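# Shelve cart bottle behind fridge bottle, close door

## Task

A bottle already sits on one refrigerator shelf. Pick up the bottle on the cart and set it upright on that shelf, right behind the first bottle, then close the refrigerator door fully. At the end both bottles must be upright, the cart must be on its wheels, and the result must hold without the robot keeping it in place. The task fails if a glass bottle drops far, if the fridge door is slammed open or closed, or if the robot tips over or ends up leaning.

## Robot and tools

ROBOT. A Hello Robot Stretch 4, about 1.6 m tall, with one arm. It has an omni-wheel base (rim no more than 0.23 m from the base origin), a lift on a mast, an arm that telescopes forward, a wrist with yaw, pitch and roll, and a two-finger gripper. Its cameras are head_camera, head_left_camera, head_right_camera and wrist_camera. A loose object may get a short push now and then.

FRAMES. Base frame: origin on the floor below the base centre, x forward, y left, z up. hand_pose is a point between the open fingertips, reported in the base frame. With every wrist joint at 0 its axes match the base axes. The printed value may be a little off. The odometry frame is the base frame at the start of the scene. base_odometry counts wheel turns, so slipping shows up as travel. Its heading runs from -3.142 to 3.142, positive to the left.

execute_actions(actions, cameras). actions is a list holding one action, or none (an empty list only reports state and images). An action holds "base", "joints" or both, plus optional "pace" and "contact_limits". The other kind of action is {"end_of_arm": "enable_torque"} on its own. All motions begin together.
- base: exactly one key, each an offset from where the base last reported itself. translate_m goes straight, metres, -2 to 2, forward positive. strafe_m goes sideways, metres, -2 to 2, left positive. rotate_rad turns in place, radians, -3.2 to 3.2, counter-clockwise (left) positive.
- joints: absolute targets by name, any subset. lift_m 0 to 1.2 m. arm_m 0 to 0.55 m of extension. wrist_yaw_rad -1.134 to 4.276 (0 forward, positive left, 3.14 folded back; above 3.4 the arm may block it). wrist_pitch_rad -1.117 to 4.259 (0 level, 1.57 pointing down). wrist_roll_rad -1.117 to 4.259 (0 puts the fingers at equal height; positive turns clockwise as seen from behind the gripper). gripper_m -0.038 to 0.141 m, the fingertip gap; below 0 the tips press together. Done tolerances: ±0.004 for lift, arm and gripper, ±0.02 for yaw and roll, ±0.05 for pitch. An out-of-range joint target is clipped and the result notes it. An unknown key or any other bad value rejects the whole call and nothing moves.
- pace: "slow", "default", "fast" or "max". Base speed is 0.1/0.3/0.4/0.6 m/s and turning 1/2/3/4 rad/s. With the lift above 0.2 these drop, reaching 0.3 m/s and 1 rad/s at 1.2.
- contact_limits: only {"arm_m": v}, with v from 0 (softest) to 0.75. The default is 0.5.
- One action lasts at most 15 s. Joints or base left out of an action may still be pushing toward an older target.
- cameras: a list of names, or "all"/null/omitted for every camera, or [] for none.
A wrist unfold at scene start: lift_m 0.4 together with wrist_yaw_rad 0.

wait(seconds 0 to 10): no new command, then the same report. zoom_image(camera, region [x0,y0,x1,y1] in pixels, at most 504x504, origin top-left) enlarges part of the latest image. read_manual gives only licence texts. finished_scene(scene) ends the scene for good. Call it only once the goal holds by itself. If a result reports a stop, later calls in that same reply do not run.

RESULTS. base_status and joint_status: "done"; "off_target" (came to rest short of target, may still push); "contact_stop_at_<key>" (hit something; that part goes slack, and a slack lift can sink under load); "limit_stop_at_<name>"; "time_out"; "torque_fault" (a wrist or gripper motor went limp; send enable_torque). "limit_stop_at_tilt" means a lean over 6 degrees, and the lift, arm and wheels go slack. "limit_stop_at_own_body" means a self-collision stop, most likely with the gripper tilted up (pitch below -0.2) and rolled (roll below -0.4 or above 4). on_its_own lists what the call did not command; "held at" gives the held target. lidar_m holds 12 sectors of 30 degrees: the first straight ahead, then counter-clockwise (4th left, 7th behind, 10th right). "-" means nothing seen or closer than 0.25 m. It misses glass and thin legs. wrist_depth_mm is a 7x7 grid in mm (100 to 2000) and skips clear objects. turned_by_wheels vs turned_by_imu: a gap above about 0.1 rad points to a hit or slip. base_tilt is in degrees, forward and right positive. motor_effort is a percentage, with the peak in brackets; it is noisy. A gripper squeeze at gripper_m ≥ 0 shows as a clear change in gripper effort. A load makes the wrist_pitch effort grow.

GRIPPING. To hold an object, command a gap below its width. Squeezing harder pulls it in toward the wrist. Neither the reading nor "done" proves a grip. If the tips snag on a surface, raise the lift.

AVOID. Dropping the glass bottle, and pushing the fridge door fast or hard; close it gently. Also avoid knocking over bottles or the cart, and tipping the robot. Do not drive or turn with more than 1 kg held and arm_m above 0.2. Do not make long pushes with the gripper high or with high contact limits. Do not press the gripper into things during base or arm moves, because this causes torque faults.

CALIBRATION. Each camera has K, distortion and T_world_to_cam (base frame to camera, metres). head_camera is 420x560 pinhole; the head fisheyes are 420x672; wrist_camera is 616x392. Poses change with the joints, and results list updated values.

Each tool is called after "Emit:" in YAML: its name, and indented under it one key for each argument.

## Session

Emit:
execute_actions:
  actions: []

Scene clock: 0.00 s.
base_odometry: x=+0.000 y=+0.000 heading=+0.000 (m, m, rad; odometry frame)
turned_by_wheels: +0.000 (rad since the last result)
turned_by_imu: +0.000 (rad since the last result)
base_tilt: forward=+0.2 right=+0.0 (deg)
lidar_m: 1.58 0.74 0.80 1.15 1.43 1.55 1.10 1.08 3.05 1.35 1.99 2.12
base_status: not commanded
joint_positions: lift_m=+0.128 arm_m=-0.002 wrist_yaw_rad=+3.053 wrist_pitch_rad=-0.013 wrist_roll_rad=-0.018 gripper_m=+0.057
joint_status: not commanded
motor_effort: lift_m=+21 arm_m=+1 wrist_yaw_rad=+1 wrist_pitch_rad=-6 wrist_roll_rad=+0 gripper_m=-3 wheel_0=+0 wheel_1=+0 wheel_2=+1 (%)
hand_pose: x=-0.1111 y=+0.1127 z=+0.3100 quat_wxyz=(+0.044, +0.006, -0.009, +0.999) (m; base frame)
wrist_depth_mm: - 141 - - 1983 1537 1336 / 108 140 1499 - 1983 1576 1336 / 113 141 1308 - 1983 1576 1336 / 138 198 - - 1983 1537 1336 / 1430 1499 1308 - 1863 1576 1281 / 1042 1078 200 1060 204 1160 1182 / 741 294 798 - 768 768 798
pictures: head_camera, head_left_camera, head_right_camera, wrist_camera
Images, in order (width x height): head_camera 420x560, head_left_camera 420x672, head_right_camera 420x672, wrist_camera 616x392.

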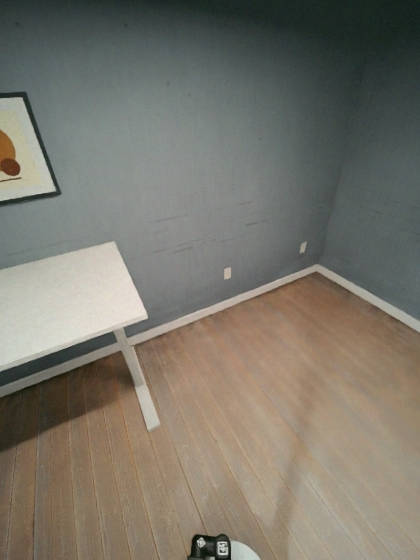

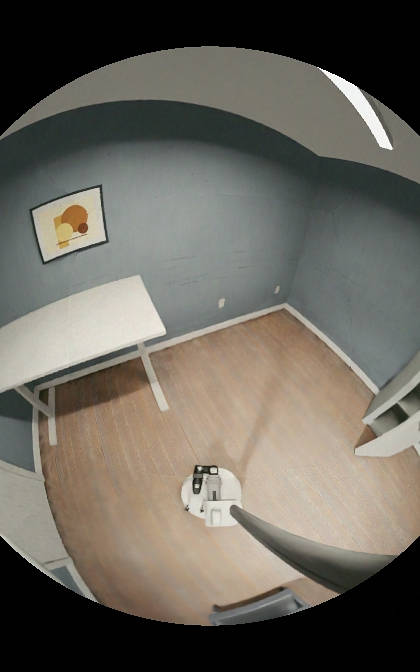

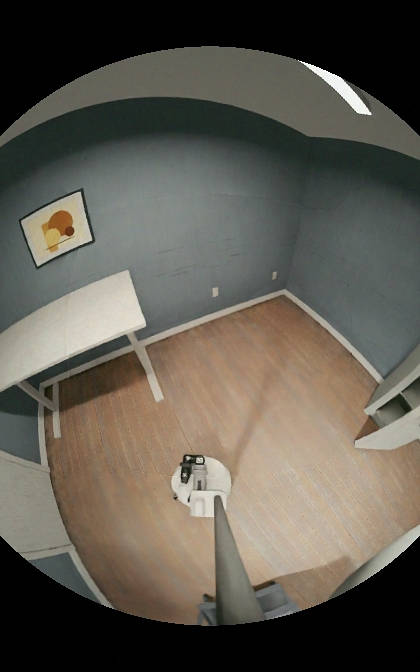

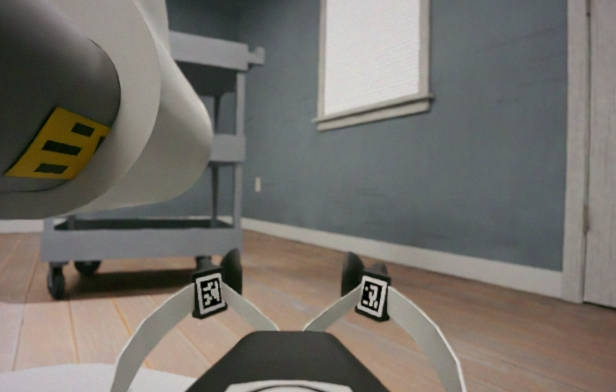

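Fridge is to the right, cart behind and right.

Emit:
execute_actions:
  actions:
    - {"base":{"rotate_rad":-1.6},"joints":{"lift_m":0.4,"wrist_yaw_rad":0}}

Scene clock: 5.17 s.
base_odometry: x=+0.000 y=+0.000 heading=-1.600 (m, m, rad; odometry frame)
turned_by_wheels: -1.600 (rad since the last result)
turned_by_imu: -1.588 (rad since the last result)
base_tilt: forward=+0.2 right=-0.1 (deg)
lidar_m: 1.37 1.74 2.17 1.62 0.75 0.81 1.16 1.44 1.54 1.11 1.10 3.18
base_status: done
joint_positions: lift_m=+0.400 arm_m=-0.002 wrist_yaw_rad=+0.001 wrist_pitch_rad=-0.013 wrist_roll_rad=-0.018 gripper_m=+0.057
joint_status: all done
motor_effort: lift_m=+24(29) arm_m=+0(0) wrist_yaw_rad=-1(8) wrist_pitch_rad=-5(6) wrist_roll_rad=+2(1) gripper_m=-2(2) wheel_0=+1(8) wheel_1=+0(6) wheel_2=+1(7) (%)
hand_pose: x=+0.4570 y=-0.0872 z=+0.5819 quat_wxyz=(+1.000, -0.009, -0.007, +0.000) (m; base frame)
wrist_depth_mm: 1756 1863 1576 - - - - / 1708 1808 1205 - - - - / 1708 1863 1336 - - - - / 1756 1863 1336 - - - - / 1756 1863 1255 - - - - / 1708 1661 200 1661 204 - - / 1281 1281 1308 - 1336 1366 1397
pictures: head_camera, head_left_camera, head_right_camera, wrist_camera
camera_calibration (this result's frames):
wrist_camera: T_world_to_cam=[[-0.0146929, -0.999109, 0.0395611, -0.113222], [-0.00587724, -0.0394784, -0.999203, 0.631471], [0.999875, -0.0149137, -0.00529196, -0.223617], [0, 0, 0, 1]] pos_world=[0.225636, -0.0915271, 0.634264]
Images, in order (width x height): head_camera 420x560, head_left_camera 420x672, head_right_camera 420x672, wrist_camera 616x392.

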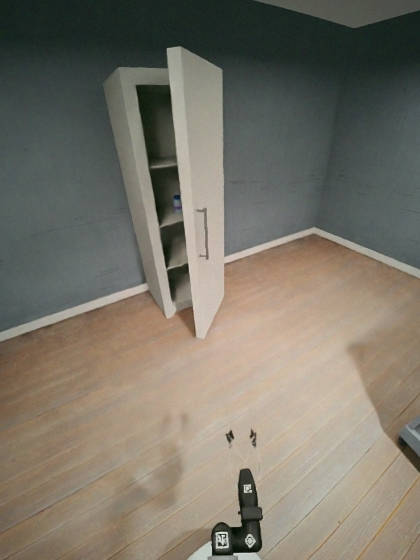

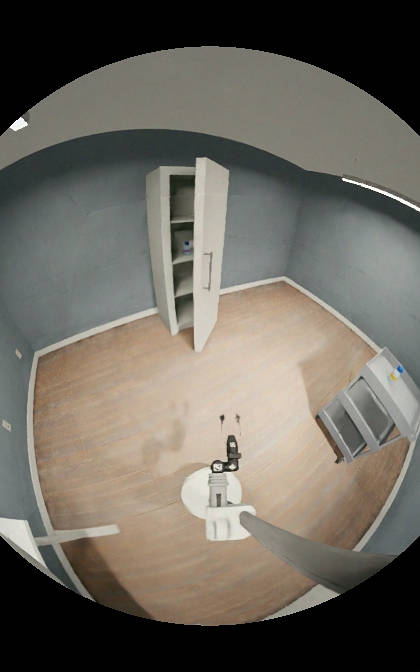

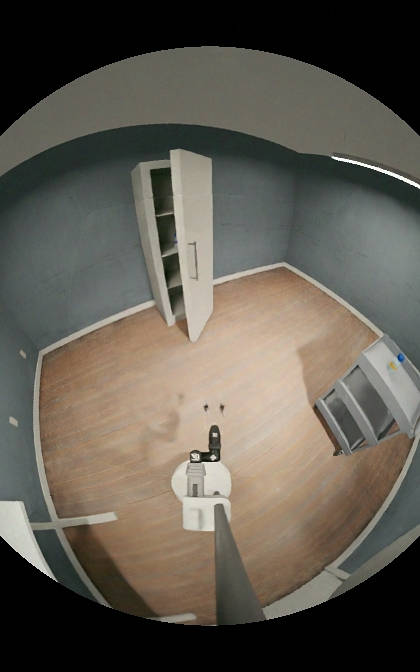

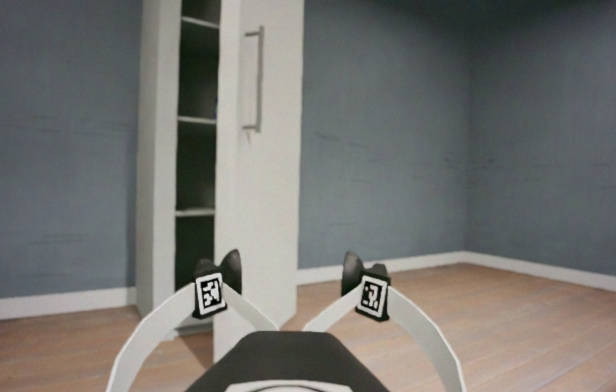

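Emit:
execute_actions:
  actions:
    - {"base":{"strafe_m":0.42},"joints":{"lift_m":0.6,"gripper_m":0.0}}
  cameras: []

Emit:
execute_actions:
  actions:
    - {"base":{"translate_m":0.8},"joints":{"arm_m":0.25}}

Scene clock: 25.20 s.
base_odometry: x=+0.420 y=-0.012 heading=-1.600 (m, m, rad; odometry frame)
turned_by_wheels: +0.000 (rad since the last result)
turned_by_imu: +0.000 (rad since the last result)
base_tilt: forward=+0.2 right=+0.0 (deg)
lidar_m: 1.40 2.01 1.68 1.22 0.41 0.41 0.56 1.66 1.72 1.52 1.49 1.42
base_status: done
joint_positions: lift_m=+0.600 arm_m=-0.002 wrist_yaw_rad=+0.000 wrist_pitch_rad=-0.013 wrist_roll_rad=-0.018 gripper_m=+0.000
joint_status: all done
motor_effort: lift_m=+23(25) arm_m=+0(0) wrist_yaw_rad=-1(0) wrist_pitch_rad=-6(5) wrist_roll_rad=+1(0) gripper_m=-4(8) wheel_0=+1(9) wheel_1=+0(8) wheel_2=+1(1) (%)
hand_pose: x=+0.4570 y=-0.0873 z=+0.7819 quat_wxyz=(+1.000, -0.009, -0.007, +0.000) (m; base frame)
wrist_depth_mm: 1537 1708 1863 1863 - - - / 1576 1756 1863 1863 - - - / 1618 1756 1863 1983 - - - / 1576 1863 1863 1983 - - - / 1576 1808 1863 1921 - - - / 1576 1708 186 196 1281 - - / 1537 1576 1708 - 1336 1863 1921
pictures: none
No camera images: the call's "cameras" was empty. Leave "cameras" out to get every camera's image.

Scene clock: 29.37 s.
base_odometry: x=+0.397 y=-0.812 heading=-1.600 (m, m, rad; odometry frame)
turned_by_wheels: +0.000 (rad since the last result)
turned_by_imu: -0.003 (rad since the last result)
base_tilt: forward=+0.2 right=+0.0 (deg)
lidar_m: 0.87 1.30 1.38 1.62 1.54 1.12 1.18 2.36 1.51 1.42 3.11 0.63
base_status: done
joint_positions: lift_m=+0.600 arm_m=+0.248 wrist_yaw_rad=+0.000 wrist_pitch_rad=-0.013 wrist_roll_rad=-0.018 gripper_m=+0.000
joint_status: all done
motor_effort: lift_m=+23(23) arm_m=+8(9) wrist_yaw_rad=+0(0) wrist_pitch_rad=-5(5) wrist_roll_rad=+0(1) gripper_m=-3(5) wheel_0=+0(5) wheel_1=-1(4) wheel_2=+1(8) (%)
hand_pose: x=+0.7078 y=-0.0874 z=+0.7819 quat_wxyz=(+1.000, -0.009, -0.007, +0.000) (m; base frame)
wrist_depth_mm: 788 854 424 976 854 691 366 / 798 831 427 991 854 691 370 / 798 809 430 723 788 691 366 / 809 788 433 1008 854 683 364 / 809 788 427 991 842 691 357 / 798 798 186 196 759 699 349 / 809 459 418 - 654 654 340
pictures: head_camera, head_left_camera, head_right_camera, wrist_camera
camera_calibration (this result's frames):
wrist_camera: T_world_to_cam=[[-0.0152965, -0.9991, 0.0395603, -0.117197], [-0.00584049, -0.0394749, -0.999203, 0.832811], [0.999866, -0.0155153, -0.0052314, -0.473423], [0, 0, 0, 1]] pos_world=[0.476431, -0.0915614, 0.834308]
Images, in order (width x height): head_camera 420x560, head_left_camera 420x672, head_right_camera 420x672, wrist_camera 616x392.

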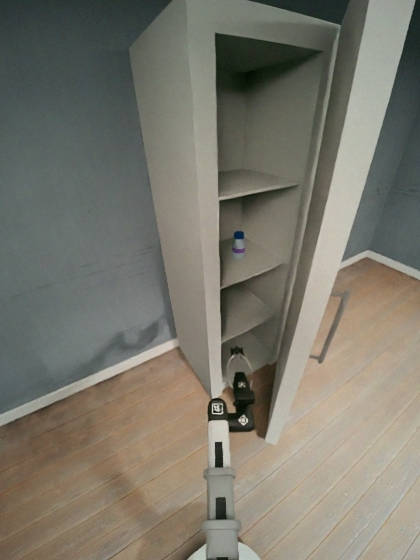

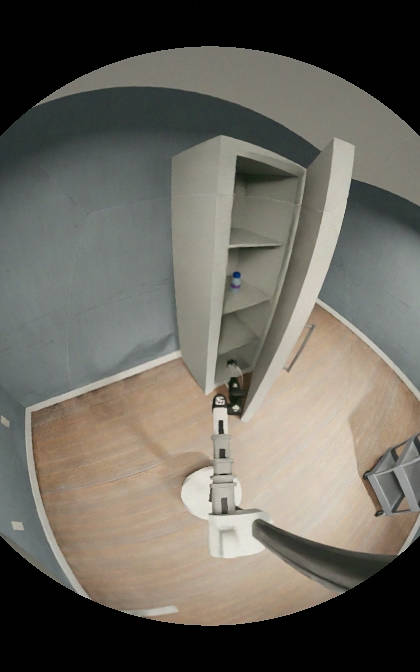

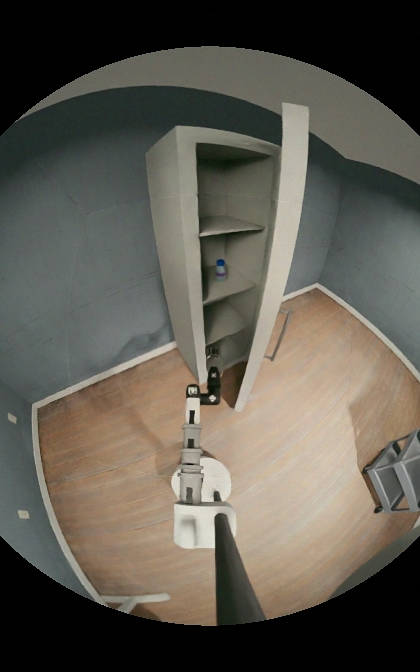

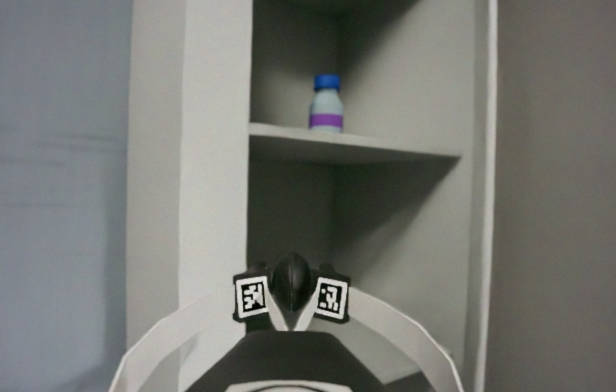

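Emit:
execute_actions:
  actions:
    - {"base":{"strafe_m":-0.55},"pace":"slow"}

Scene clock: 40.07 s.
base_odometry: x=-0.153 y=-0.796 heading=-1.600 (m, m, rad; odometry frame)
turned_by_wheels: +0.000 (rad since the last result)
turned_by_imu: -0.003 (rad since the last result)
base_tilt: forward=+0.1 right=+0.0 (deg)
lidar_m: 0.60 1.03 1.66 2.12 1.98 1.37 2.17 2.09 0.87 0.89 2.65 0.61
base_status: done
joint_positions: lift_m=+0.600 arm_m=+0.248 wrist_yaw_rad=+0.000 wrist_pitch_rad=-0.013 wrist_roll_rad=-0.018 gripper_m=+0.000
joint_status: not commanded
motor_effort: lift_m=+23(23) arm_m=+8(9) wrist_yaw_rad=+0(9) wrist_pitch_rad=-6(6) wrist_roll_rad=+2(0) gripper_m=-5(6) wheel_0=+0(11) wheel_1=+0(6) wheel_2=+0(2) (%)
hand_pose: x=+0.7079 y=-0.0873 z=+0.7819 quat_wxyz=(+1.000, -0.009, -0.007, +0.000) (m; base frame)
wrist_depth_mm: 917 976 539 291 199 150 - / 878 960 530 287 199 150 131 / 788 759 521 289 198 150 131 / 931 976 517 286 198 150 132 / 931 991 517 268 198 150 132 / 878 842 187 196 179 149 133 / 640 634 580 - 186 145 -
pictures: head_camera, head_left_camera, head_right_camera, wrist_camera
camera_calibration (this result's frames):
wrist_camera: T_world_to_cam=[[-0.0148161, -0.999107, 0.0395601, -0.117398], [-0.00581659, -0.0394777, -0.999204, 0.832801], [0.999873, -0.0150344, -0.00522649, -0.473439], [0, 0, 0, 1]] pos_world=[0.476483, -0.091534, 0.834308]
Images, in order (width x height): head_camera 420x560, head_left_camera 420x672, head_right_camera 420x672, wrist_camera 616x392.

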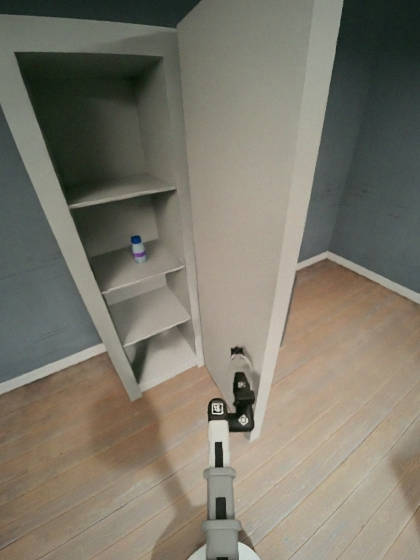

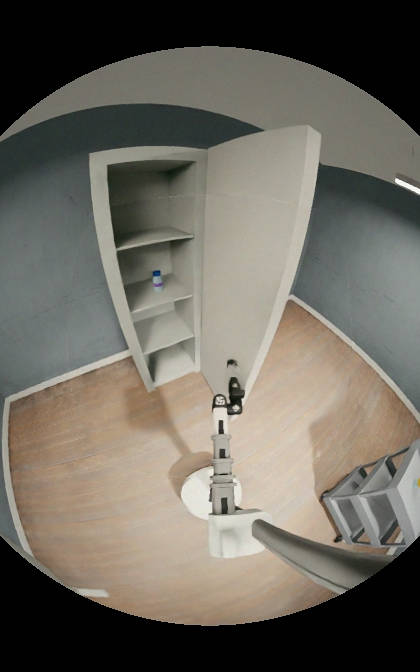

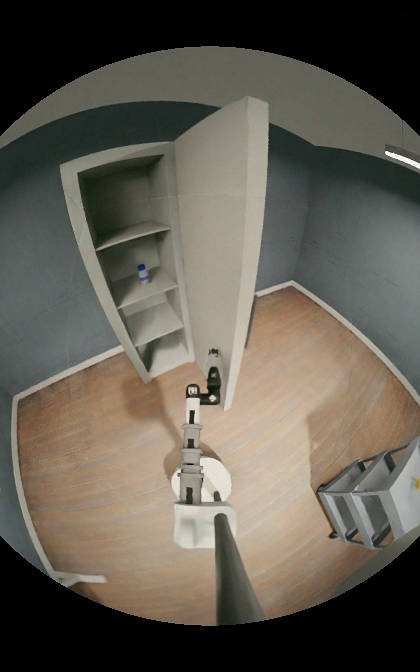

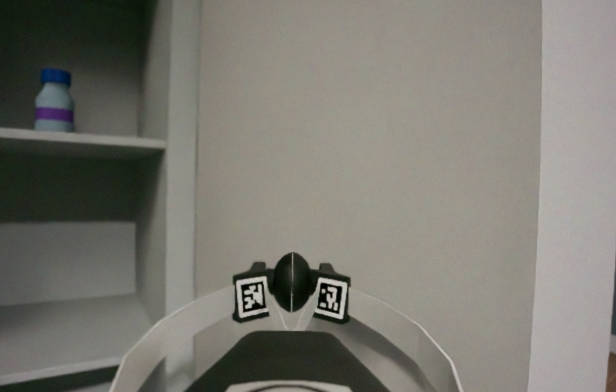

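Emit:
execute_actions:
  actions:
    - {"base":{"strafe_m":-0.17},"pace":"slow"}
  cameras: []

Emit:
execute_actions:
  actions:
    - {"base":{"translate_m":-0.35},"joints":{"arm_m":0,"lift_m":0.8}}
  cameras: []

Emit:
execute_actions:
  actions:
    - {"base":{"rotate_rad":-1.3},"joints":{"gripper_m":0.12}}

Scene clock: 48.93 s.
torque_fault: wrist_yaw_rad switched itself off since the last result.
base_odometry: x=-0.323 y=-0.791 heading=-1.599 (m, m, rad; odometry frame)
turned_by_wheels: +0.000 (rad since the last result)
turned_by_imu: +0.005 (rad since the last result)
base_tilt: forward=+0.2 right=+0.0 (deg)
lidar_m: 0.59 1.10 1.78 2.27 1.68 1.46 2.08 2.01 0.73 0.76 2.50 2.38
base_status: done
joint_positions: lift_m=+0.600 arm_m=+0.248 wrist_yaw_rad=+0.475 wrist_pitch_rad=-0.013 wrist_roll_rad=-0.018 gripper_m=+0.000
joint_status: not commanded
on_its_own: wrist_yaw_rad is off since a torque_fault, until you send "end_of_arm": "enable_torque" (your +0.000 is given up)
motor_effort: lift_m=+23(23) arm_m=+8(9) wrist_yaw_rad=+1(99) wrist_pitch_rad=-5(5) wrist_roll_rad=-1(0) gripper_m=-5(10) wheel_0=+2(31) wheel_1=+1(12) wheel_2=+0(17) (%)
hand_pose: x=+0.7159 y=+0.0543 z=+0.7820 quat_wxyz=(+0.972, -0.007, -0.009, +0.235) (m; base frame)
wrist_depth_mm: 691 1042 1138 723 168 101 - / 699 1078 1138 723 167 101 - / 699 991 1025 741 166 102 - / 699 1078 1160 676 165 102 - / 707 1118 1182 355 162 102 - / 715 904 186 196 158 103 - / 707 741 1182 - 142 103 -
pictures: none
No camera images: the call's "cameras" was empty. Leave "cameras" out to get every camera's image.

Scene clock: 51.60 s.
base_odometry: x=-0.313 y=-0.442 heading=-1.600 (m, m, rad; odometry frame)
turned_by_wheels: +0.000 (rad since the last result)
turned_by_imu: +0.000 (rad since the last result)
base_tilt: forward=+0.2 right=+0.1 (deg)
lidar_m: 0.95 1.42 2.09 2.09 1.26 1.30 1.78 1.69 0.83 0.67 2.66 2.80
base_status: done
joint_positions: lift_m=+0.800 arm_m=+0.002 wrist_yaw_rad=+0.477 wrist_pitch_rad=-0.013 wrist_roll_rad=-0.018 gripper_m=+0.000
joint_status: all done
on_its_own: wrist_yaw_rad is off since a torque_fault, until you send "end_of_arm": "enable_torque" (your +0.000 is given up)
motor_effort: lift_m=+23(25) arm_m=-9(7) wrist_yaw_rad=+1(1) wrist_pitch_rad=-6(6) wrist_roll_rad=+0(0) gripper_m=-4(5) wheel_0=+0(1) wheel_1=-1(6) wheel_2=-2(9) (%)
hand_pose: x=+0.4688 y=+0.0549 z=+0.9819 quat_wxyz=(+0.972, -0.007, -0.009, +0.236) (m; base frame)
wrist_depth_mm: 1756 1756 1708 1756 1160 676 1983 / 1708 1756 1661 1708 1160 683 1921 / 1756 1808 1708 1708 1138 683 1983 / 1808 1756 1708 1661 1138 676 1921 / 1808 1808 1708 1756 1118 668 1983 / 1756 1808 187 196 831 699 1921 / 1808 1808 1808 - 976 676 1983
pictures: none
No camera images: the call's "cameras" was empty. Leave "cameras" out to get every camera's image.

Scene clock: 53.67 s.
base_odometry: x=-0.313 y=-0.442 heading=-2.899 (m, m, rad; odometry frame)
turned_by_wheels: -1.300 (rad since the last result)
turned_by_imu: -1.290 (rad since the last result)
base_tilt: forward=+0.2 right=+0.0 (deg)
lidar_m: 0.68 2.68 0.95 1.06 1.44 2.34 2.01 1.25 1.48 1.70 1.68 0.72
base_status: done
joint_positions: lift_m=+0.800 arm_m=+0.002 wrist_yaw_rad=+0.478 wrist_pitch_rad=-0.013 wrist_roll_rad=-0.018 gripper_m=+0.120
joint_status: all done
on_its_own: wrist_yaw_rad is off since a torque_fault, until you send "end_of_arm": "enable_torque" (your +0.000 is given up)
motor_effort: lift_m=+23(23) arm_m=-8(9) wrist_yaw_rad=+1(1) wrist_pitch_rad=-6(6) wrist_roll_rad=-1(0) gripper_m=+0(4) wheel_0=+0(6) wheel_1=+1(7) wheel_2=+1(6) (%)
hand_pose: x=+0.4688 y=+0.0549 z=+0.9819 quat_wxyz=(+0.972, -0.007, -0.009, +0.236) (m; base frame)
wrist_depth_mm: - - - - - - - / - - - - - - - / - - - - - - - / - - - - - - - / - - - - - - - / - - - - 219 768 741 / - - - - - 394 377
pictures: head_camera, head_left_camera, head_right_camera, wrist_camera
camera_calibration (this result's frames):
wrist_camera: T_world_to_cam=[[0.445611, -0.894352, 0.0395647, -0.208381], [0.0129409, -0.0377553, -0.999203, 1.02797], [0.895133, 0.445768, -0.00525046, -0.20744], [0, 0, 0, 1]] pos_world=[0.265241, -0.0550844, 1.03431]
Images, in order (width x height): head_camera 420x560, head_left_camera 420x672, head_right_camera 420x672, wrist_camera 616x392.

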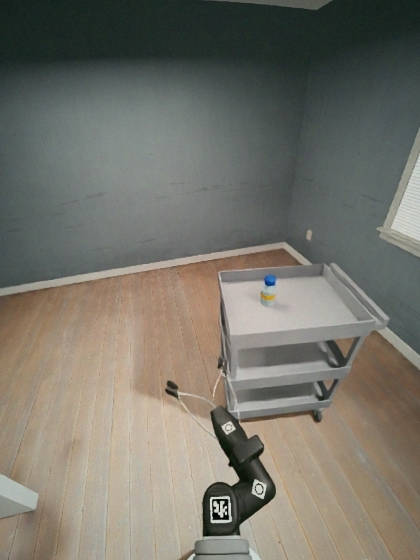

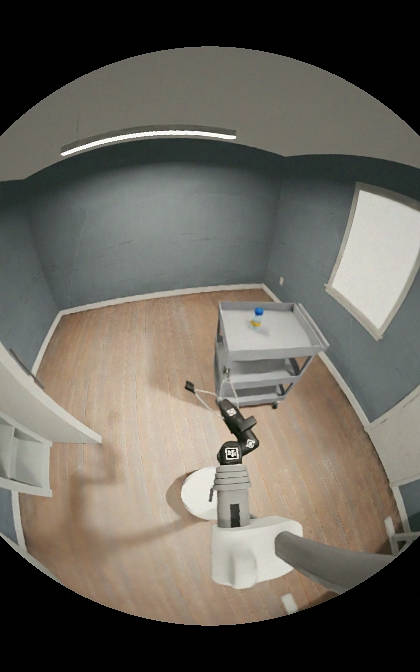

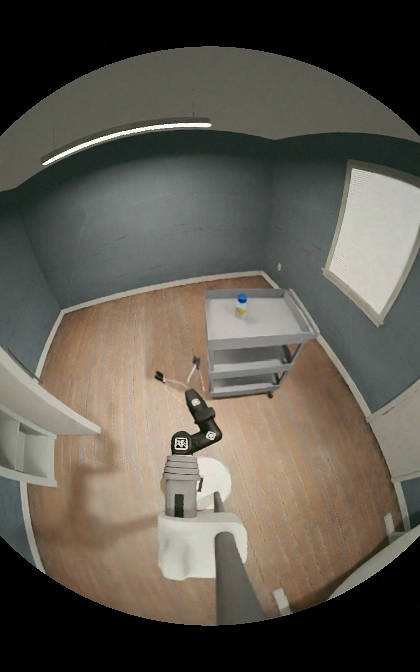

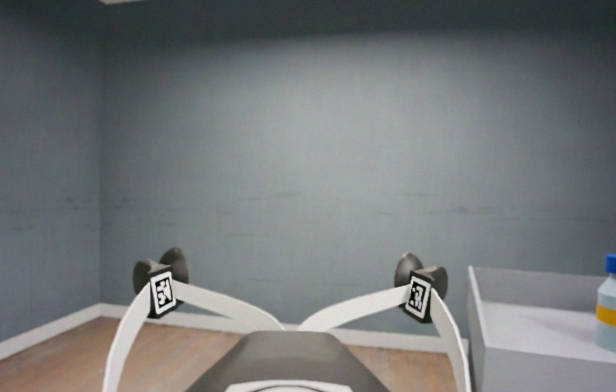

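Emit:
execute_actions:
  actions:
    - {"end_of_arm":"enable_torque"}
  cameras: []

Emit:
execute_actions:
  actions:
    - {"base":{"strafe_m":-0.155},"joints":{"wrist_yaw_rad":0,"lift_m":0.745,"arm_m":0.1}}
  cameras: ["head_camera","wrist_camera"]

Scene clock: 63.30 s.
base_odometry: x=-0.313 y=-0.442 heading=-2.899 (m, m, rad; odometry frame)
turned_by_wheels: +0.000 (rad since the last result)
turned_by_imu: -0.001 (rad since the last result)
base_tilt: forward=+0.2 right=+0.0 (deg)
lidar_m: 0.66 2.69 0.96 1.02 1.43 2.34 2.03 1.22 1.48 1.68 1.70 0.71
base_status: not commanded
joint_positions: lift_m=+0.800 arm_m=+0.002 wrist_yaw_rad=+0.478 wrist_pitch_rad=-0.013 wrist_roll_rad=-0.018 gripper_m=+0.120
joint_status: not commanded
end_of_arm: enable_torque: each motor that was off is on again
on_its_own: wrist_yaw_rad is held at +0.478, not at your +0.000, since a torque_fault
motor_effort: lift_m=+23(23) arm_m=-9(9) wrist_yaw_rad=+1(1) wrist_pitch_rad=-6(5) wrist_roll_rad=+1(0) gripper_m=+0(0) wheel_0=+0(0) wheel_1=+1(1) wheel_2=+1(1) (%)
hand_pose: x=+0.4688 y=+0.0549 z=+0.9819 quat_wxyz=(+0.972, -0.007, -0.009, +0.236) (m; base frame)
wrist_depth_mm: - - - - - - - / - - - - - - - / - - - - - - - / - - - - - - - / - - - - - - - / - - - - 219 750 732 / - - - - - 394 379
pictures: none
No camera images: the call's "cameras" was empty. Leave "cameras" out to get every camera's image.

Scene clock: 65.03 s.
base_odometry: x=-0.350 y=-0.291 heading=-2.899 (m, m, rad; odometry frame)
turned_by_wheels: +0.000 (rad since the last result)
turned_by_imu: -0.001 (rad since the last result)
base_tilt: forward=+0.2 right=+0.0 (deg)
lidar_m: 0.65 2.72 1.11 1.13 2.14 2.29 1.21 1.21 1.42 1.55 1.57 0.72
base_status: done
joint_positions: lift_m=+0.745 arm_m=+0.098 wrist_yaw_rad=+0.000 wrist_pitch_rad=-0.013 wrist_roll_rad=-0.018 gripper_m=+0.120
joint_status: all done
motor_effort: lift_m=+19(23) arm_m=+8(9) wrist_yaw_rad=+0(5) wrist_pitch_rad=-5(6) wrist_roll_rad=+1(1) gripper_m=+0(0) wheel_0=+0(6) wheel_1=+0(8) wheel_2=+0(1) (%)
hand_pose: x=+0.5578 y=-0.0873 z=+0.9273 quat_wxyz=(+1.000, -0.009, -0.007, +0.000) (m; base frame)
wrist_depth_mm: - - - - - 1983 1537 / - - - - - 1983 1499 / - - - - - - 1537 / - - - - - 1983 1537 / - - 820 798 878 854 1430 / - 373 382 394 220 418 427 / - 375 382 - 407 415 427
pictures: head_camera, wrist_camera
camera_calibration (this result's frames):
wrist_camera: T_world_to_cam=[[-0.0149427, -0.999105, 0.0395653, -0.125342], [-0.00588364, -0.0394812, -0.999203, 0.977196], [0.999871, -0.0151636, -0.00528841, -0.322623], [0, 0, 0, 1]] pos_world=[0.326458, -0.0915411, 0.97967]
Images, in order (width x height): head_camera 420x560, wrist_camera 616x392.

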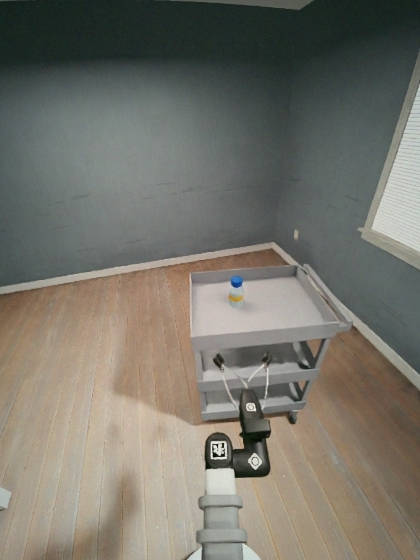

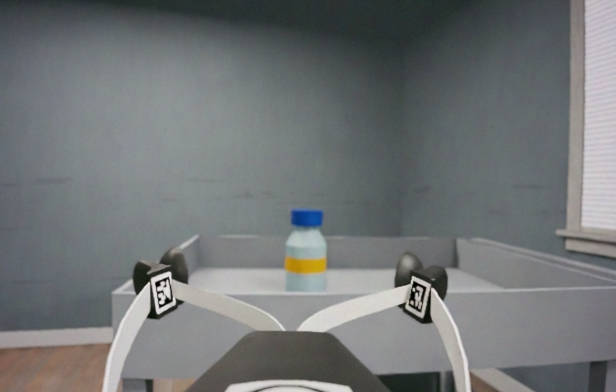

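Emit:
execute_actions:
  actions:
    - {"base":{"strafe_m":-0.01},"joints":{"wrist_pitch_rad":0.3,"lift_m":0.84}}
  cameras: []

Emit:
execute_actions:
  actions:
    - {"base":{"translate_m":0.1},"joints":{"arm_m":0.36}}
  cameras: ["head_camera","wrist_camera"]

Scene clock: 80.87 s.
base_odometry: x=-0.353 y=-0.281 heading=-2.899 (m, m, rad; odometry frame)
turned_by_wheels: +0.000 (rad since the last result)
turned_by_imu: -0.001 (rad since the last result)
base_tilt: forward=+0.2 right=+0.0 (deg)
lidar_m: 0.66 2.74 1.09 1.11 2.13 2.30 1.23 1.18 1.43 1.54 1.53 0.73
base_status: done
joint_positions: lift_m=+0.840 arm_m=+0.098 wrist_yaw_rad=+0.000 wrist_pitch_rad=+0.302 wrist_roll_rad=-0.018 gripper_m=+0.120
joint_status: all done
motor_effort: lift_m=+23(27) arm_m=+9(9) wrist_yaw_rad=+0(0) wrist_pitch_rad=-4(8) wrist_roll_rad=+1(0) gripper_m=+0(1) wheel_0=-1(4) wheel_1=+0(7) wheel_2=+0(0) (%)
hand_pose: x=+0.5448 y=-0.0873 z=+0.9323 quat_wxyz=(+0.989, -0.009, +0.150, +0.002) (m; base frame)
wrist_depth_mm: - - - - - 1921 1499 / - - - - - 1983 1537 / - - - - - 1863 1537 / - - 750 654 798 741 1025 / - 407 413 427 430 449 466 / 1661 445 433 439 220 809 504 / 1336 496 750 - 768 759 960
pictures: none
No camera images: the call's "cameras" was empty. Leave "cameras" out to get every camera's image.

Scene clock: 82.77 s.
base_odometry: x=-0.450 y=-0.305 heading=-2.900 (m, m, rad; odometry frame)
turned_by_wheels: +0.000 (rad since the last result)
turned_by_imu: -0.001 (rad since the last result)
base_tilt: forward=+0.2 right=+0.0 (deg)
lidar_m: 0.58 2.63 1.18 1.08 1.61 2.41 1.33 1.31 1.55 1.52 1.52 0.61
base_status: done
joint_positions: lift_m=+0.840 arm_m=+0.358 wrist_yaw_rad=+0.000 wrist_pitch_rad=+0.302 wrist_roll_rad=-0.018 gripper_m=+0.120
joint_status: all done
motor_effort: lift_m=+24(24) arm_m=+10(11) wrist_yaw_rad=+1(0) wrist_pitch_rad=-5(5) wrist_roll_rad=-2(0) gripper_m=+1(1) wheel_0=-1(5) wheel_1=-1(4) wheel_2=+1(8) (%)
hand_pose: x=+0.8048 y=-0.0874 z=+0.9322 quat_wxyz=(+0.989, -0.009, +0.150, +0.001) (m; base frame)
wrist_depth_mm: 1708 1808 1921 - - 1756 1397 / 1756 1921 - - - 1808 1430 / 1863 1983 - - - 1921 1430 / 1983 - - - - 1808 1397 / 1983 459 500 285 525 544 500 / 334 366 377 282 220 424 424 / 301 325 342 - 338 340 347
pictures: head_camera, wrist_camera
camera_calibration (this result's frames):
wrist_camera: T_world_to_cam=[[-0.00216292, -0.9991, 0.0423583, -0.134809], [-0.31548, -0.0395135, -0.948109, 1.18513], [0.94893, -0.0154139, -0.315111, -0.239697], [0, 0, 0, 1]] pos_world=[0.601048, -0.0915535, 1.05381]
Images, in order (width x height): head_camera 420x560, wrist_camera 616x392.

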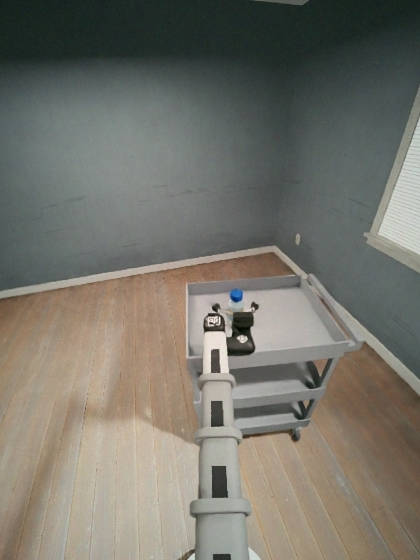

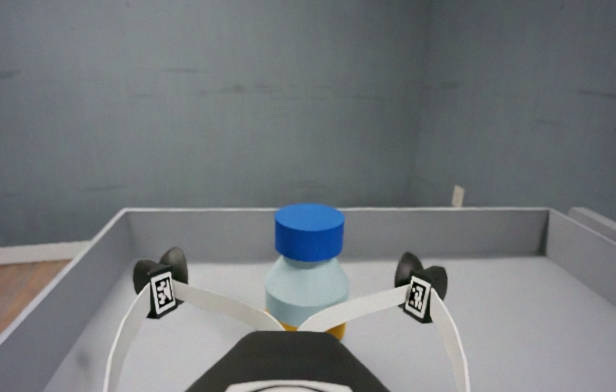

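Emit:
execute_actions:
  actions:
    - {"base":{"strafe_m":-0.012},"joints":{"arm_m":0.428,"lift_m":0.79}}
  cameras: ["head_camera","wrist_camera"]

Scene clock: 88.03 s.
base_odometry: x=-0.453 y=-0.294 heading=-2.900 (m, m, rad; odometry frame)
turned_by_wheels: +0.000 (rad since the last result)
turned_by_imu: -0.001 (rad since the last result)
base_tilt: forward=+0.2 right=+0.0 (deg)
lidar_m: 0.58 2.62 1.19 1.09 1.65 2.40 1.29 1.29 1.57 1.48 1.51 0.61
base_status: done
joint_positions: lift_m=+0.790 arm_m=+0.426 wrist_yaw_rad=+0.000 wrist_pitch_rad=+0.302 wrist_roll_rad=-0.018 gripper_m=+0.120
joint_status: all done
motor_effort: lift_m=+19(24) arm_m=+9(9) wrist_yaw_rad=+1(1) wrist_pitch_rad=-5(5) wrist_roll_rad=+0(0) gripper_m=-1(1) wheel_0=-1(5) wheel_1=+0(6) wheel_2=+0(1) (%)
hand_pose: x=+0.8728 y=-0.0874 z=+0.8826 quat_wxyz=(+0.989, -0.009, +0.150, +0.001) (m; base frame)
wrist_depth_mm: 1661 1756 1808 1983 - 1756 1336 / 1708 1863 1863 - - 1756 1397 / 1808 1921 - - - 1808 1430 / 1921 415 421 200 445 459 469 / 343 413 404 202 442 445 455 / 304 296 216 198 220 340 342 / 260 262 274 - 273 272 279
pictures: head_camera, wrist_camera
camera_calibration (this result's frames):
wrist_camera: T_world_to_cam=[[-0.00226176, -0.9991, 0.0423584, -0.132501], [-0.315544, -0.0394814, -0.948089, 1.15957], [0.948908, -0.0155103, -0.315171, -0.319805], [0, 0, 0, 1]] pos_world=[0.669062, -0.0915608, 1.00419]
Images, in order (width x height): head_camera 420x560, wrist_camera 616x392.

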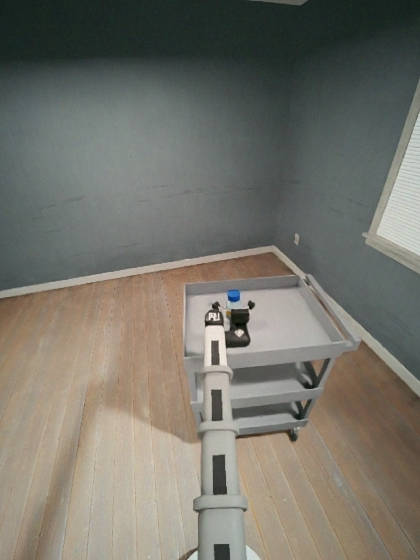

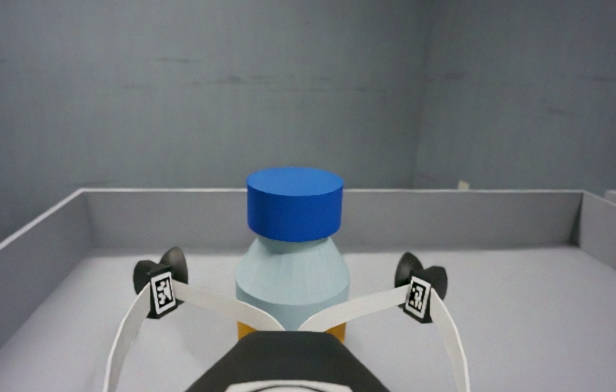

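Emit:
execute_actions:
  actions:
    - {"joints":{"gripper_m":0.0}}
  cameras: []

Emit:
execute_actions:
  actions:
    - {"joints":{"lift_m":0.88},"pace":"slow"}
  cameras: ["head_camera","wrist_camera"]

Scene clock: 93.77 s.
base_odometry: x=-0.453 y=-0.294 heading=-2.900 (m, m, rad; odometry frame)
turned_by_wheels: +0.000 (rad since the last result)
turned_by_imu: -0.001 (rad since the last result)
base_tilt: forward=+0.1 right=-0.1 (deg)
lidar_m: 0.57 2.64 1.21 1.11 1.62 2.39 1.30 1.30 1.56 1.50 1.52 0.62
base_status: not commanded
joint_positions: lift_m=+0.790 arm_m=+0.427 wrist_yaw_rad=+0.000 wrist_pitch_rad=+0.307 wrist_roll_rad=-0.018 gripper_m=+0.001
joint_status: all done
motor_effort: lift_m=+21(20) arm_m=+9(8) wrist_yaw_rad=+1(1) wrist_pitch_rad=-18(19) wrist_roll_rad=+2(1) gripper_m=-23(22) wheel_0=+0(0) wheel_1=+1(1) wheel_2=+0(0) (%)
hand_pose: x=+0.8725 y=-0.0874 z=+0.8812 quat_wxyz=(+0.988, -0.009, +0.153, +0.001) (m; base frame)
wrist_depth_mm: 1661 1756 1863 1983 - 1756 1366 / 1708 1808 1921 - - 1756 1366 / 1808 1921 - - - 1808 1397 / 1808 413 418 172 445 462 469 / 334 407 389 180 430 436 442 / 303 176 186 181 185 334 332 / 252 258 259 - 267 266 272
pictures: none
No camera images: the call's "cameras" was empty. Leave "cameras" out to get every camera's image.

Scene clock: 95.40 s.
base_odometry: x=-0.453 y=-0.294 heading=-2.900 (m, m, rad; odometry frame)
turned_by_wheels: +0.000 (rad since the last result)
turned_by_imu: +0.000 (rad since the last result)
base_tilt: forward=+0.2 right=-0.1 (deg)
lidar_m: 0.56 2.63 1.21 1.11 1.61 2.40 1.28 1.29 1.58 1.50 1.52 0.62
base_status: not commanded
joint_positions: lift_m=+0.880 arm_m=+0.427 wrist_yaw_rad=+0.000 wrist_pitch_rad=+0.307 wrist_roll_rad=-0.018 gripper_m=+0.001
joint_status: all done
motor_effort: lift_m=+26(28) arm_m=+8(8) wrist_yaw_rad=+1(1) wrist_pitch_rad=-19(20) wrist_roll_rad=+0(1) gripper_m=-23(23) wheel_0=+0(1) wheel_1=+1(0) wheel_2=+0(0) (%)
hand_pose: x=+0.8724 y=-0.0874 z=+0.9707 quat_wxyz=(+0.988, -0.009, +0.153, +0.001) (m; base frame)
wrist_depth_mm: 1661 1756 1863 1983 - 1756 1366 / 1708 1808 1983 - - 1808 1366 / 1863 1921 - - - 1808 1397 / 1921 1983 - 172 - 1863 1430 / 1921 - 442 181 - 488 500 / 392 176 186 181 185 480 455 / 320 373 375 - 384 387 394
pictures: head_camera, wrist_camera
camera_calibration (this result's frames):
wrist_camera: T_world_to_cam=[[-0.00205384, -0.9991, 0.0423697, -0.136424], [-0.320168, -0.0394825, -0.946538, 1.24549], [0.947359, -0.0155094, -0.319798, -0.285885], [0, 0, 0, 1]] pos_world=[0.669319, -0.0915607, 1.09325]
Images, in order (width x height): head_camera 420x560, wrist_camera 616x392.

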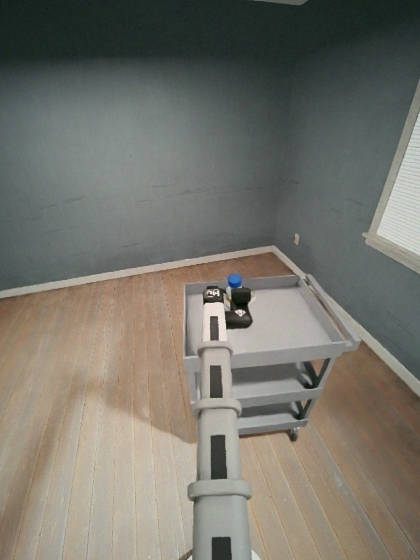

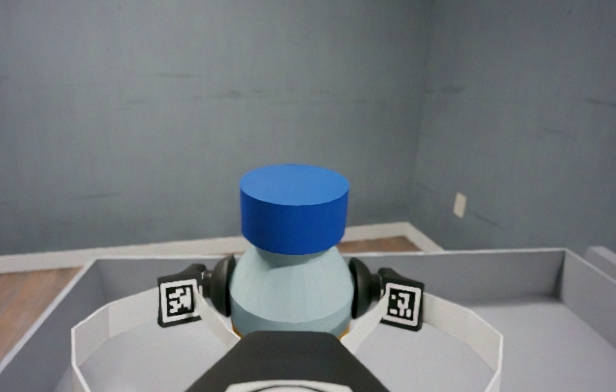

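Emit:
execute_actions:
  actions:
    - {"joints":{"arm_m":0.05}}
  cameras: []

Emit:
execute_actions:
  actions:
    - {"base":{"rotate_rad":1.6},"pace":"slow"}

Scene clock: 102.97 s.
base_odometry: x=-0.453 y=-0.294 heading=-2.900 (m, m, rad; odometry frame)
turned_by_wheels: +0.000 (rad since the last result)
turned_by_imu: -0.001 (rad since the last result)
base_tilt: forward=+0.2 right=+0.0 (deg)
lidar_m: 0.48 2.62 1.19 1.09 1.65 2.37 1.30 1.32 1.56 1.49 1.50 0.63
base_status: not commanded
joint_positions: lift_m=+0.880 arm_m=+0.052 wrist_yaw_rad=+0.000 wrist_pitch_rad=+0.307 wrist_roll_rad=-0.018 gripper_m=+0.001
joint_status: all done
motor_effort: lift_m=+26(26) arm_m=-9(10) wrist_yaw_rad=+1(0) wrist_pitch_rad=-20(20) wrist_roll_rad=+0(1) gripper_m=-23(23) wheel_0=-1(1) wheel_1=+1(1) wheel_2=+0(0) (%)
hand_pose: x=+0.4974 y=-0.0875 z=+0.9706 quat_wxyz=(+0.988, -0.009, +0.153, +0.001) (m; base frame)
wrist_depth_mm: 1983 - - - - 1921 1430 / - - - - - 1863 1464 / - - - - - 1921 1499 / - - 759 172 842 788 1464 / - 585 569 180 621 634 559 / 1708 176 186 180 184 407 421 / 1366 389 394 - 750 732 496
pictures: none
No camera images: the call's "cameras" was empty. Leave "cameras" out to get every camera's image.

Scene clock: 105.83 s.
base_odometry: x=-0.452 y=-0.294 heading=-1.300 (m, m, rad; odometry frame)
turned_by_wheels: +1.600 (rad since the last result)
turned_by_imu: +1.586 (rad since the last result)
base_tilt: forward=+0.2 right=-0.1 (deg)
lidar_m: 1.11 1.65 2.33 1.31 1.29 1.58 1.51 1.52 0.61 0.56 2.65 1.15
base_status: done
joint_positions: lift_m=+0.880 arm_m=+0.052 wrist_yaw_rad=+0.000 wrist_pitch_rad=+0.307 wrist_roll_rad=-0.018 gripper_m=+0.001
joint_status: not commanded
motor_effort: lift_m=+25(26) arm_m=-9(9) wrist_yaw_rad=+0(0) wrist_pitch_rad=-19(20) wrist_roll_rad=+1(2) gripper_m=-24(22) wheel_0=+0(3) wheel_1=-2(4) wheel_2=+0(4) (%)
hand_pose: x=+0.4975 y=-0.0874 z=+0.9707 quat_wxyz=(+0.988, -0.009, +0.153, +0.001) (m; base frame)
wrist_depth_mm: 1576 1661 1661 1229 820 - - / 1661 1708 1708 1308 842 - - / 1808 1808 1808 1336 - - - / 1863 1863 1661 173 - - - / 1863 1983 1708 181 - - - / 1708 176 186 181 184 1808 1863 / 1336 1397 1430 - 1499 1464 1464
pictures: head_camera, head_left_camera, head_right_camera, wrist_camera
camera_calibration (this result's frames):
wrist_camera: T_world_to_cam=[[-0.00189138, -0.9991, 0.0423658, -0.137228], [-0.320144, -0.0395311, -0.946544, 1.12547], [0.947367, -0.0153534, -0.319781, 0.0693314], [0, 0, 0, 1]] pos_world=[0.294371, -0.091549, 1.09329]
Images, in order (width x height): head_camera 420x560, head_left_camera 420x672, head_right_camera 420x672, wrist_camera 616x392.

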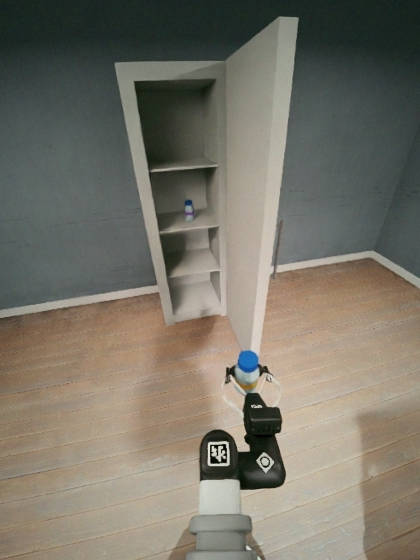

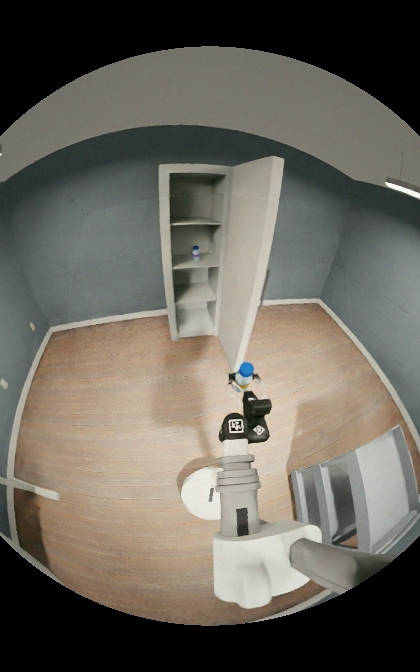

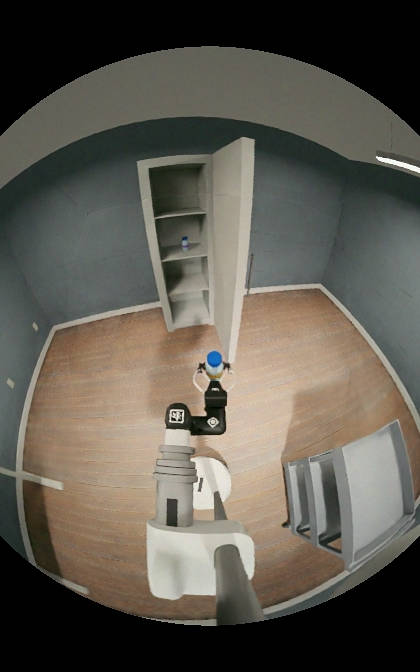

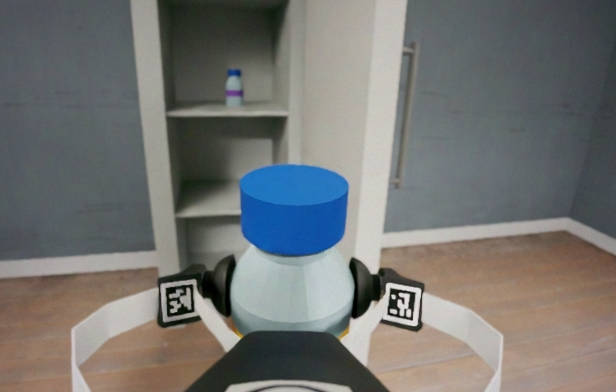

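Emit:
execute_actions:
  actions:
    - {"base":{"strafe_m":0.28},"joints":{"lift_m":0.95}}
  cameras: []

Emit:
execute_actions:
  actions:
    - {"base":{"translate_m":0.7}}

Scene clock: 116.80 s.
base_odometry: x=-0.183 y=-0.219 heading=-1.300 (m, m, rad; odometry frame)
turned_by_wheels: +0.000 (rad since the last result)
turned_by_imu: +0.000 (rad since the last result)
base_tilt: forward=+0.2 right=+0.0 (deg)
lidar_m: 0.45 2.12 2.05 1.02 1.01 1.24 1.56 1.58 0.92 0.85 2.92 1.20
base_status: done
joint_positions: lift_m=+0.950 arm_m=+0.052 wrist_yaw_rad=+0.000 wrist_pitch_rad=+0.307 wrist_roll_rad=-0.018 gripper_m=+0.001
joint_status: all done
motor_effort: lift_m=+24(24) arm_m=-9(8) wrist_yaw_rad=+0(2) wrist_pitch_rad=-20(20) wrist_roll_rad=+1(1) gripper_m=-24(24) wheel_0=+0(7) wheel_1=+0(8) wheel_2=+0(0) (%)
hand_pose: x=+0.4975 y=-0.0874 z=+1.0408 quat_wxyz=(+0.988, -0.009, +0.153, +0.001) (m; base frame)
wrist_depth_mm: 1576 1661 1618 1618 1229 831 - / 1618 1708 1756 1756 1229 831 - / 1661 1756 1808 1863 1281 891 - / 1756 1863 1921 172 1308 946 - / 1863 1983 1464 181 1205 1008 - / 1808 176 186 181 185 1808 1921 / 1464 1537 1537 - 1255 1078 1618
pictures: none
No camera images: the call's "cameras" was empty. Leave "cameras" out to get every camera's image.

Scene clock: 120.63 s.
base_odometry: x=+0.005 y=-0.893 heading=-1.299 (m, m, rad; odometry frame)
turned_by_wheels: +0.000 (rad since the last result)
turned_by_imu: -0.003 (rad since the last result)
base_tilt: forward=+0.2 right=+0.0 (deg)
lidar_m: 0.45 1.43 1.70 1.95 1.35 1.45 2.24 1.30 1.07 2.75 0.62 0.70
base_status: done
joint_positions: lift_m=+0.950 arm_m=+0.052 wrist_yaw_rad=+0.000 wrist_pitch_rad=+0.307 wrist_roll_rad=-0.018 gripper_m=+0.001
joint_status: not commanded
motor_effort: lift_m=+25(25) arm_m=-8(9) wrist_yaw_rad=+1(1) wrist_pitch_rad=-20(19) wrist_roll_rad=+1(1) gripper_m=-23(24) wheel_0=+0(4) wheel_1=+0(3) wheel_2=+2(9) (%)
hand_pose: x=+0.4974 y=-0.0874 z=+1.0408 quat_wxyz=(+0.988, -0.009, +0.153, +0.001) (m; base frame)
wrist_depth_mm: 976 559 976 1025 831 609 480 / 1025 1042 1025 1078 831 615 477 / 1078 1078 1042 1118 854 634 484 / 1138 1138 683 172 809 640 488 / 1182 1229 676 181 842 640 492 / 1255 176 186 180 185 585 496 / 1281 1336 768 - 917 591 492
pictures: head_camera, head_left_camera, head_right_camera, wrist_camera
camera_calibration (this result's frames):
wrist_camera: T_world_to_cam=[[-0.00192273, -0.9991, 0.0423661, -0.14019], [-0.320248, -0.0395197, -0.946509, 1.19177], [0.947332, -0.0153875, -0.319883, 0.0918971], [0, 0, 0, 1]] pos_world=[0.294334, -0.0915516, 1.16335]
Images, in order (width x height): head_camera 420x560, head_left_camera 420x672, head_right_camera 420x672, wrist_camera 616x392.

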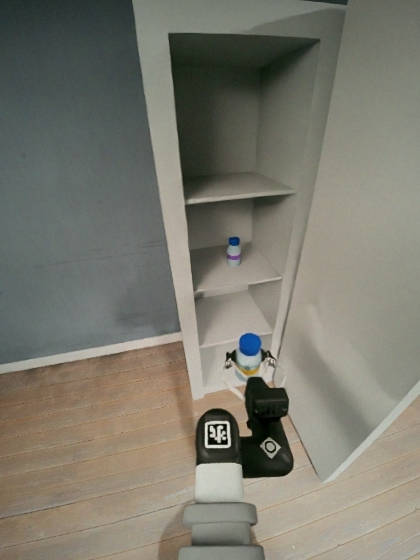

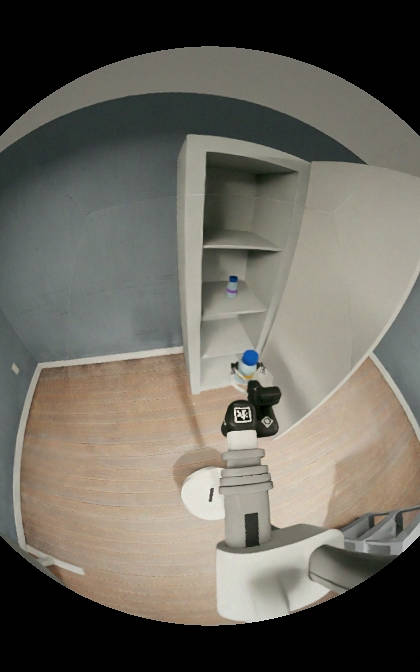

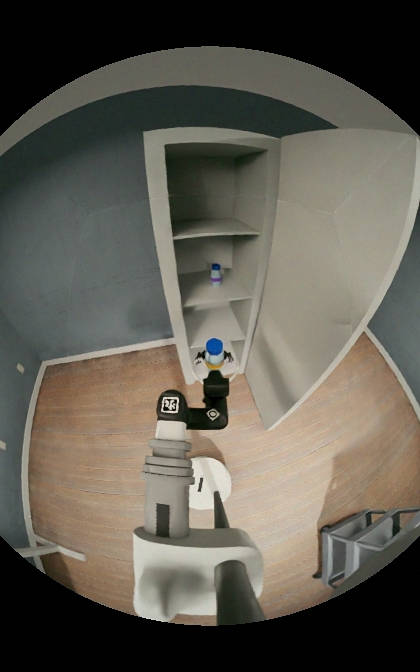

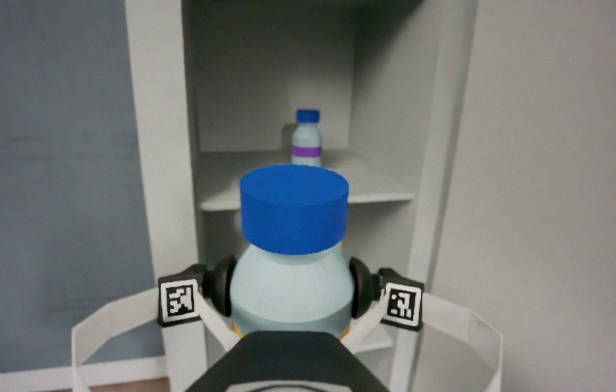

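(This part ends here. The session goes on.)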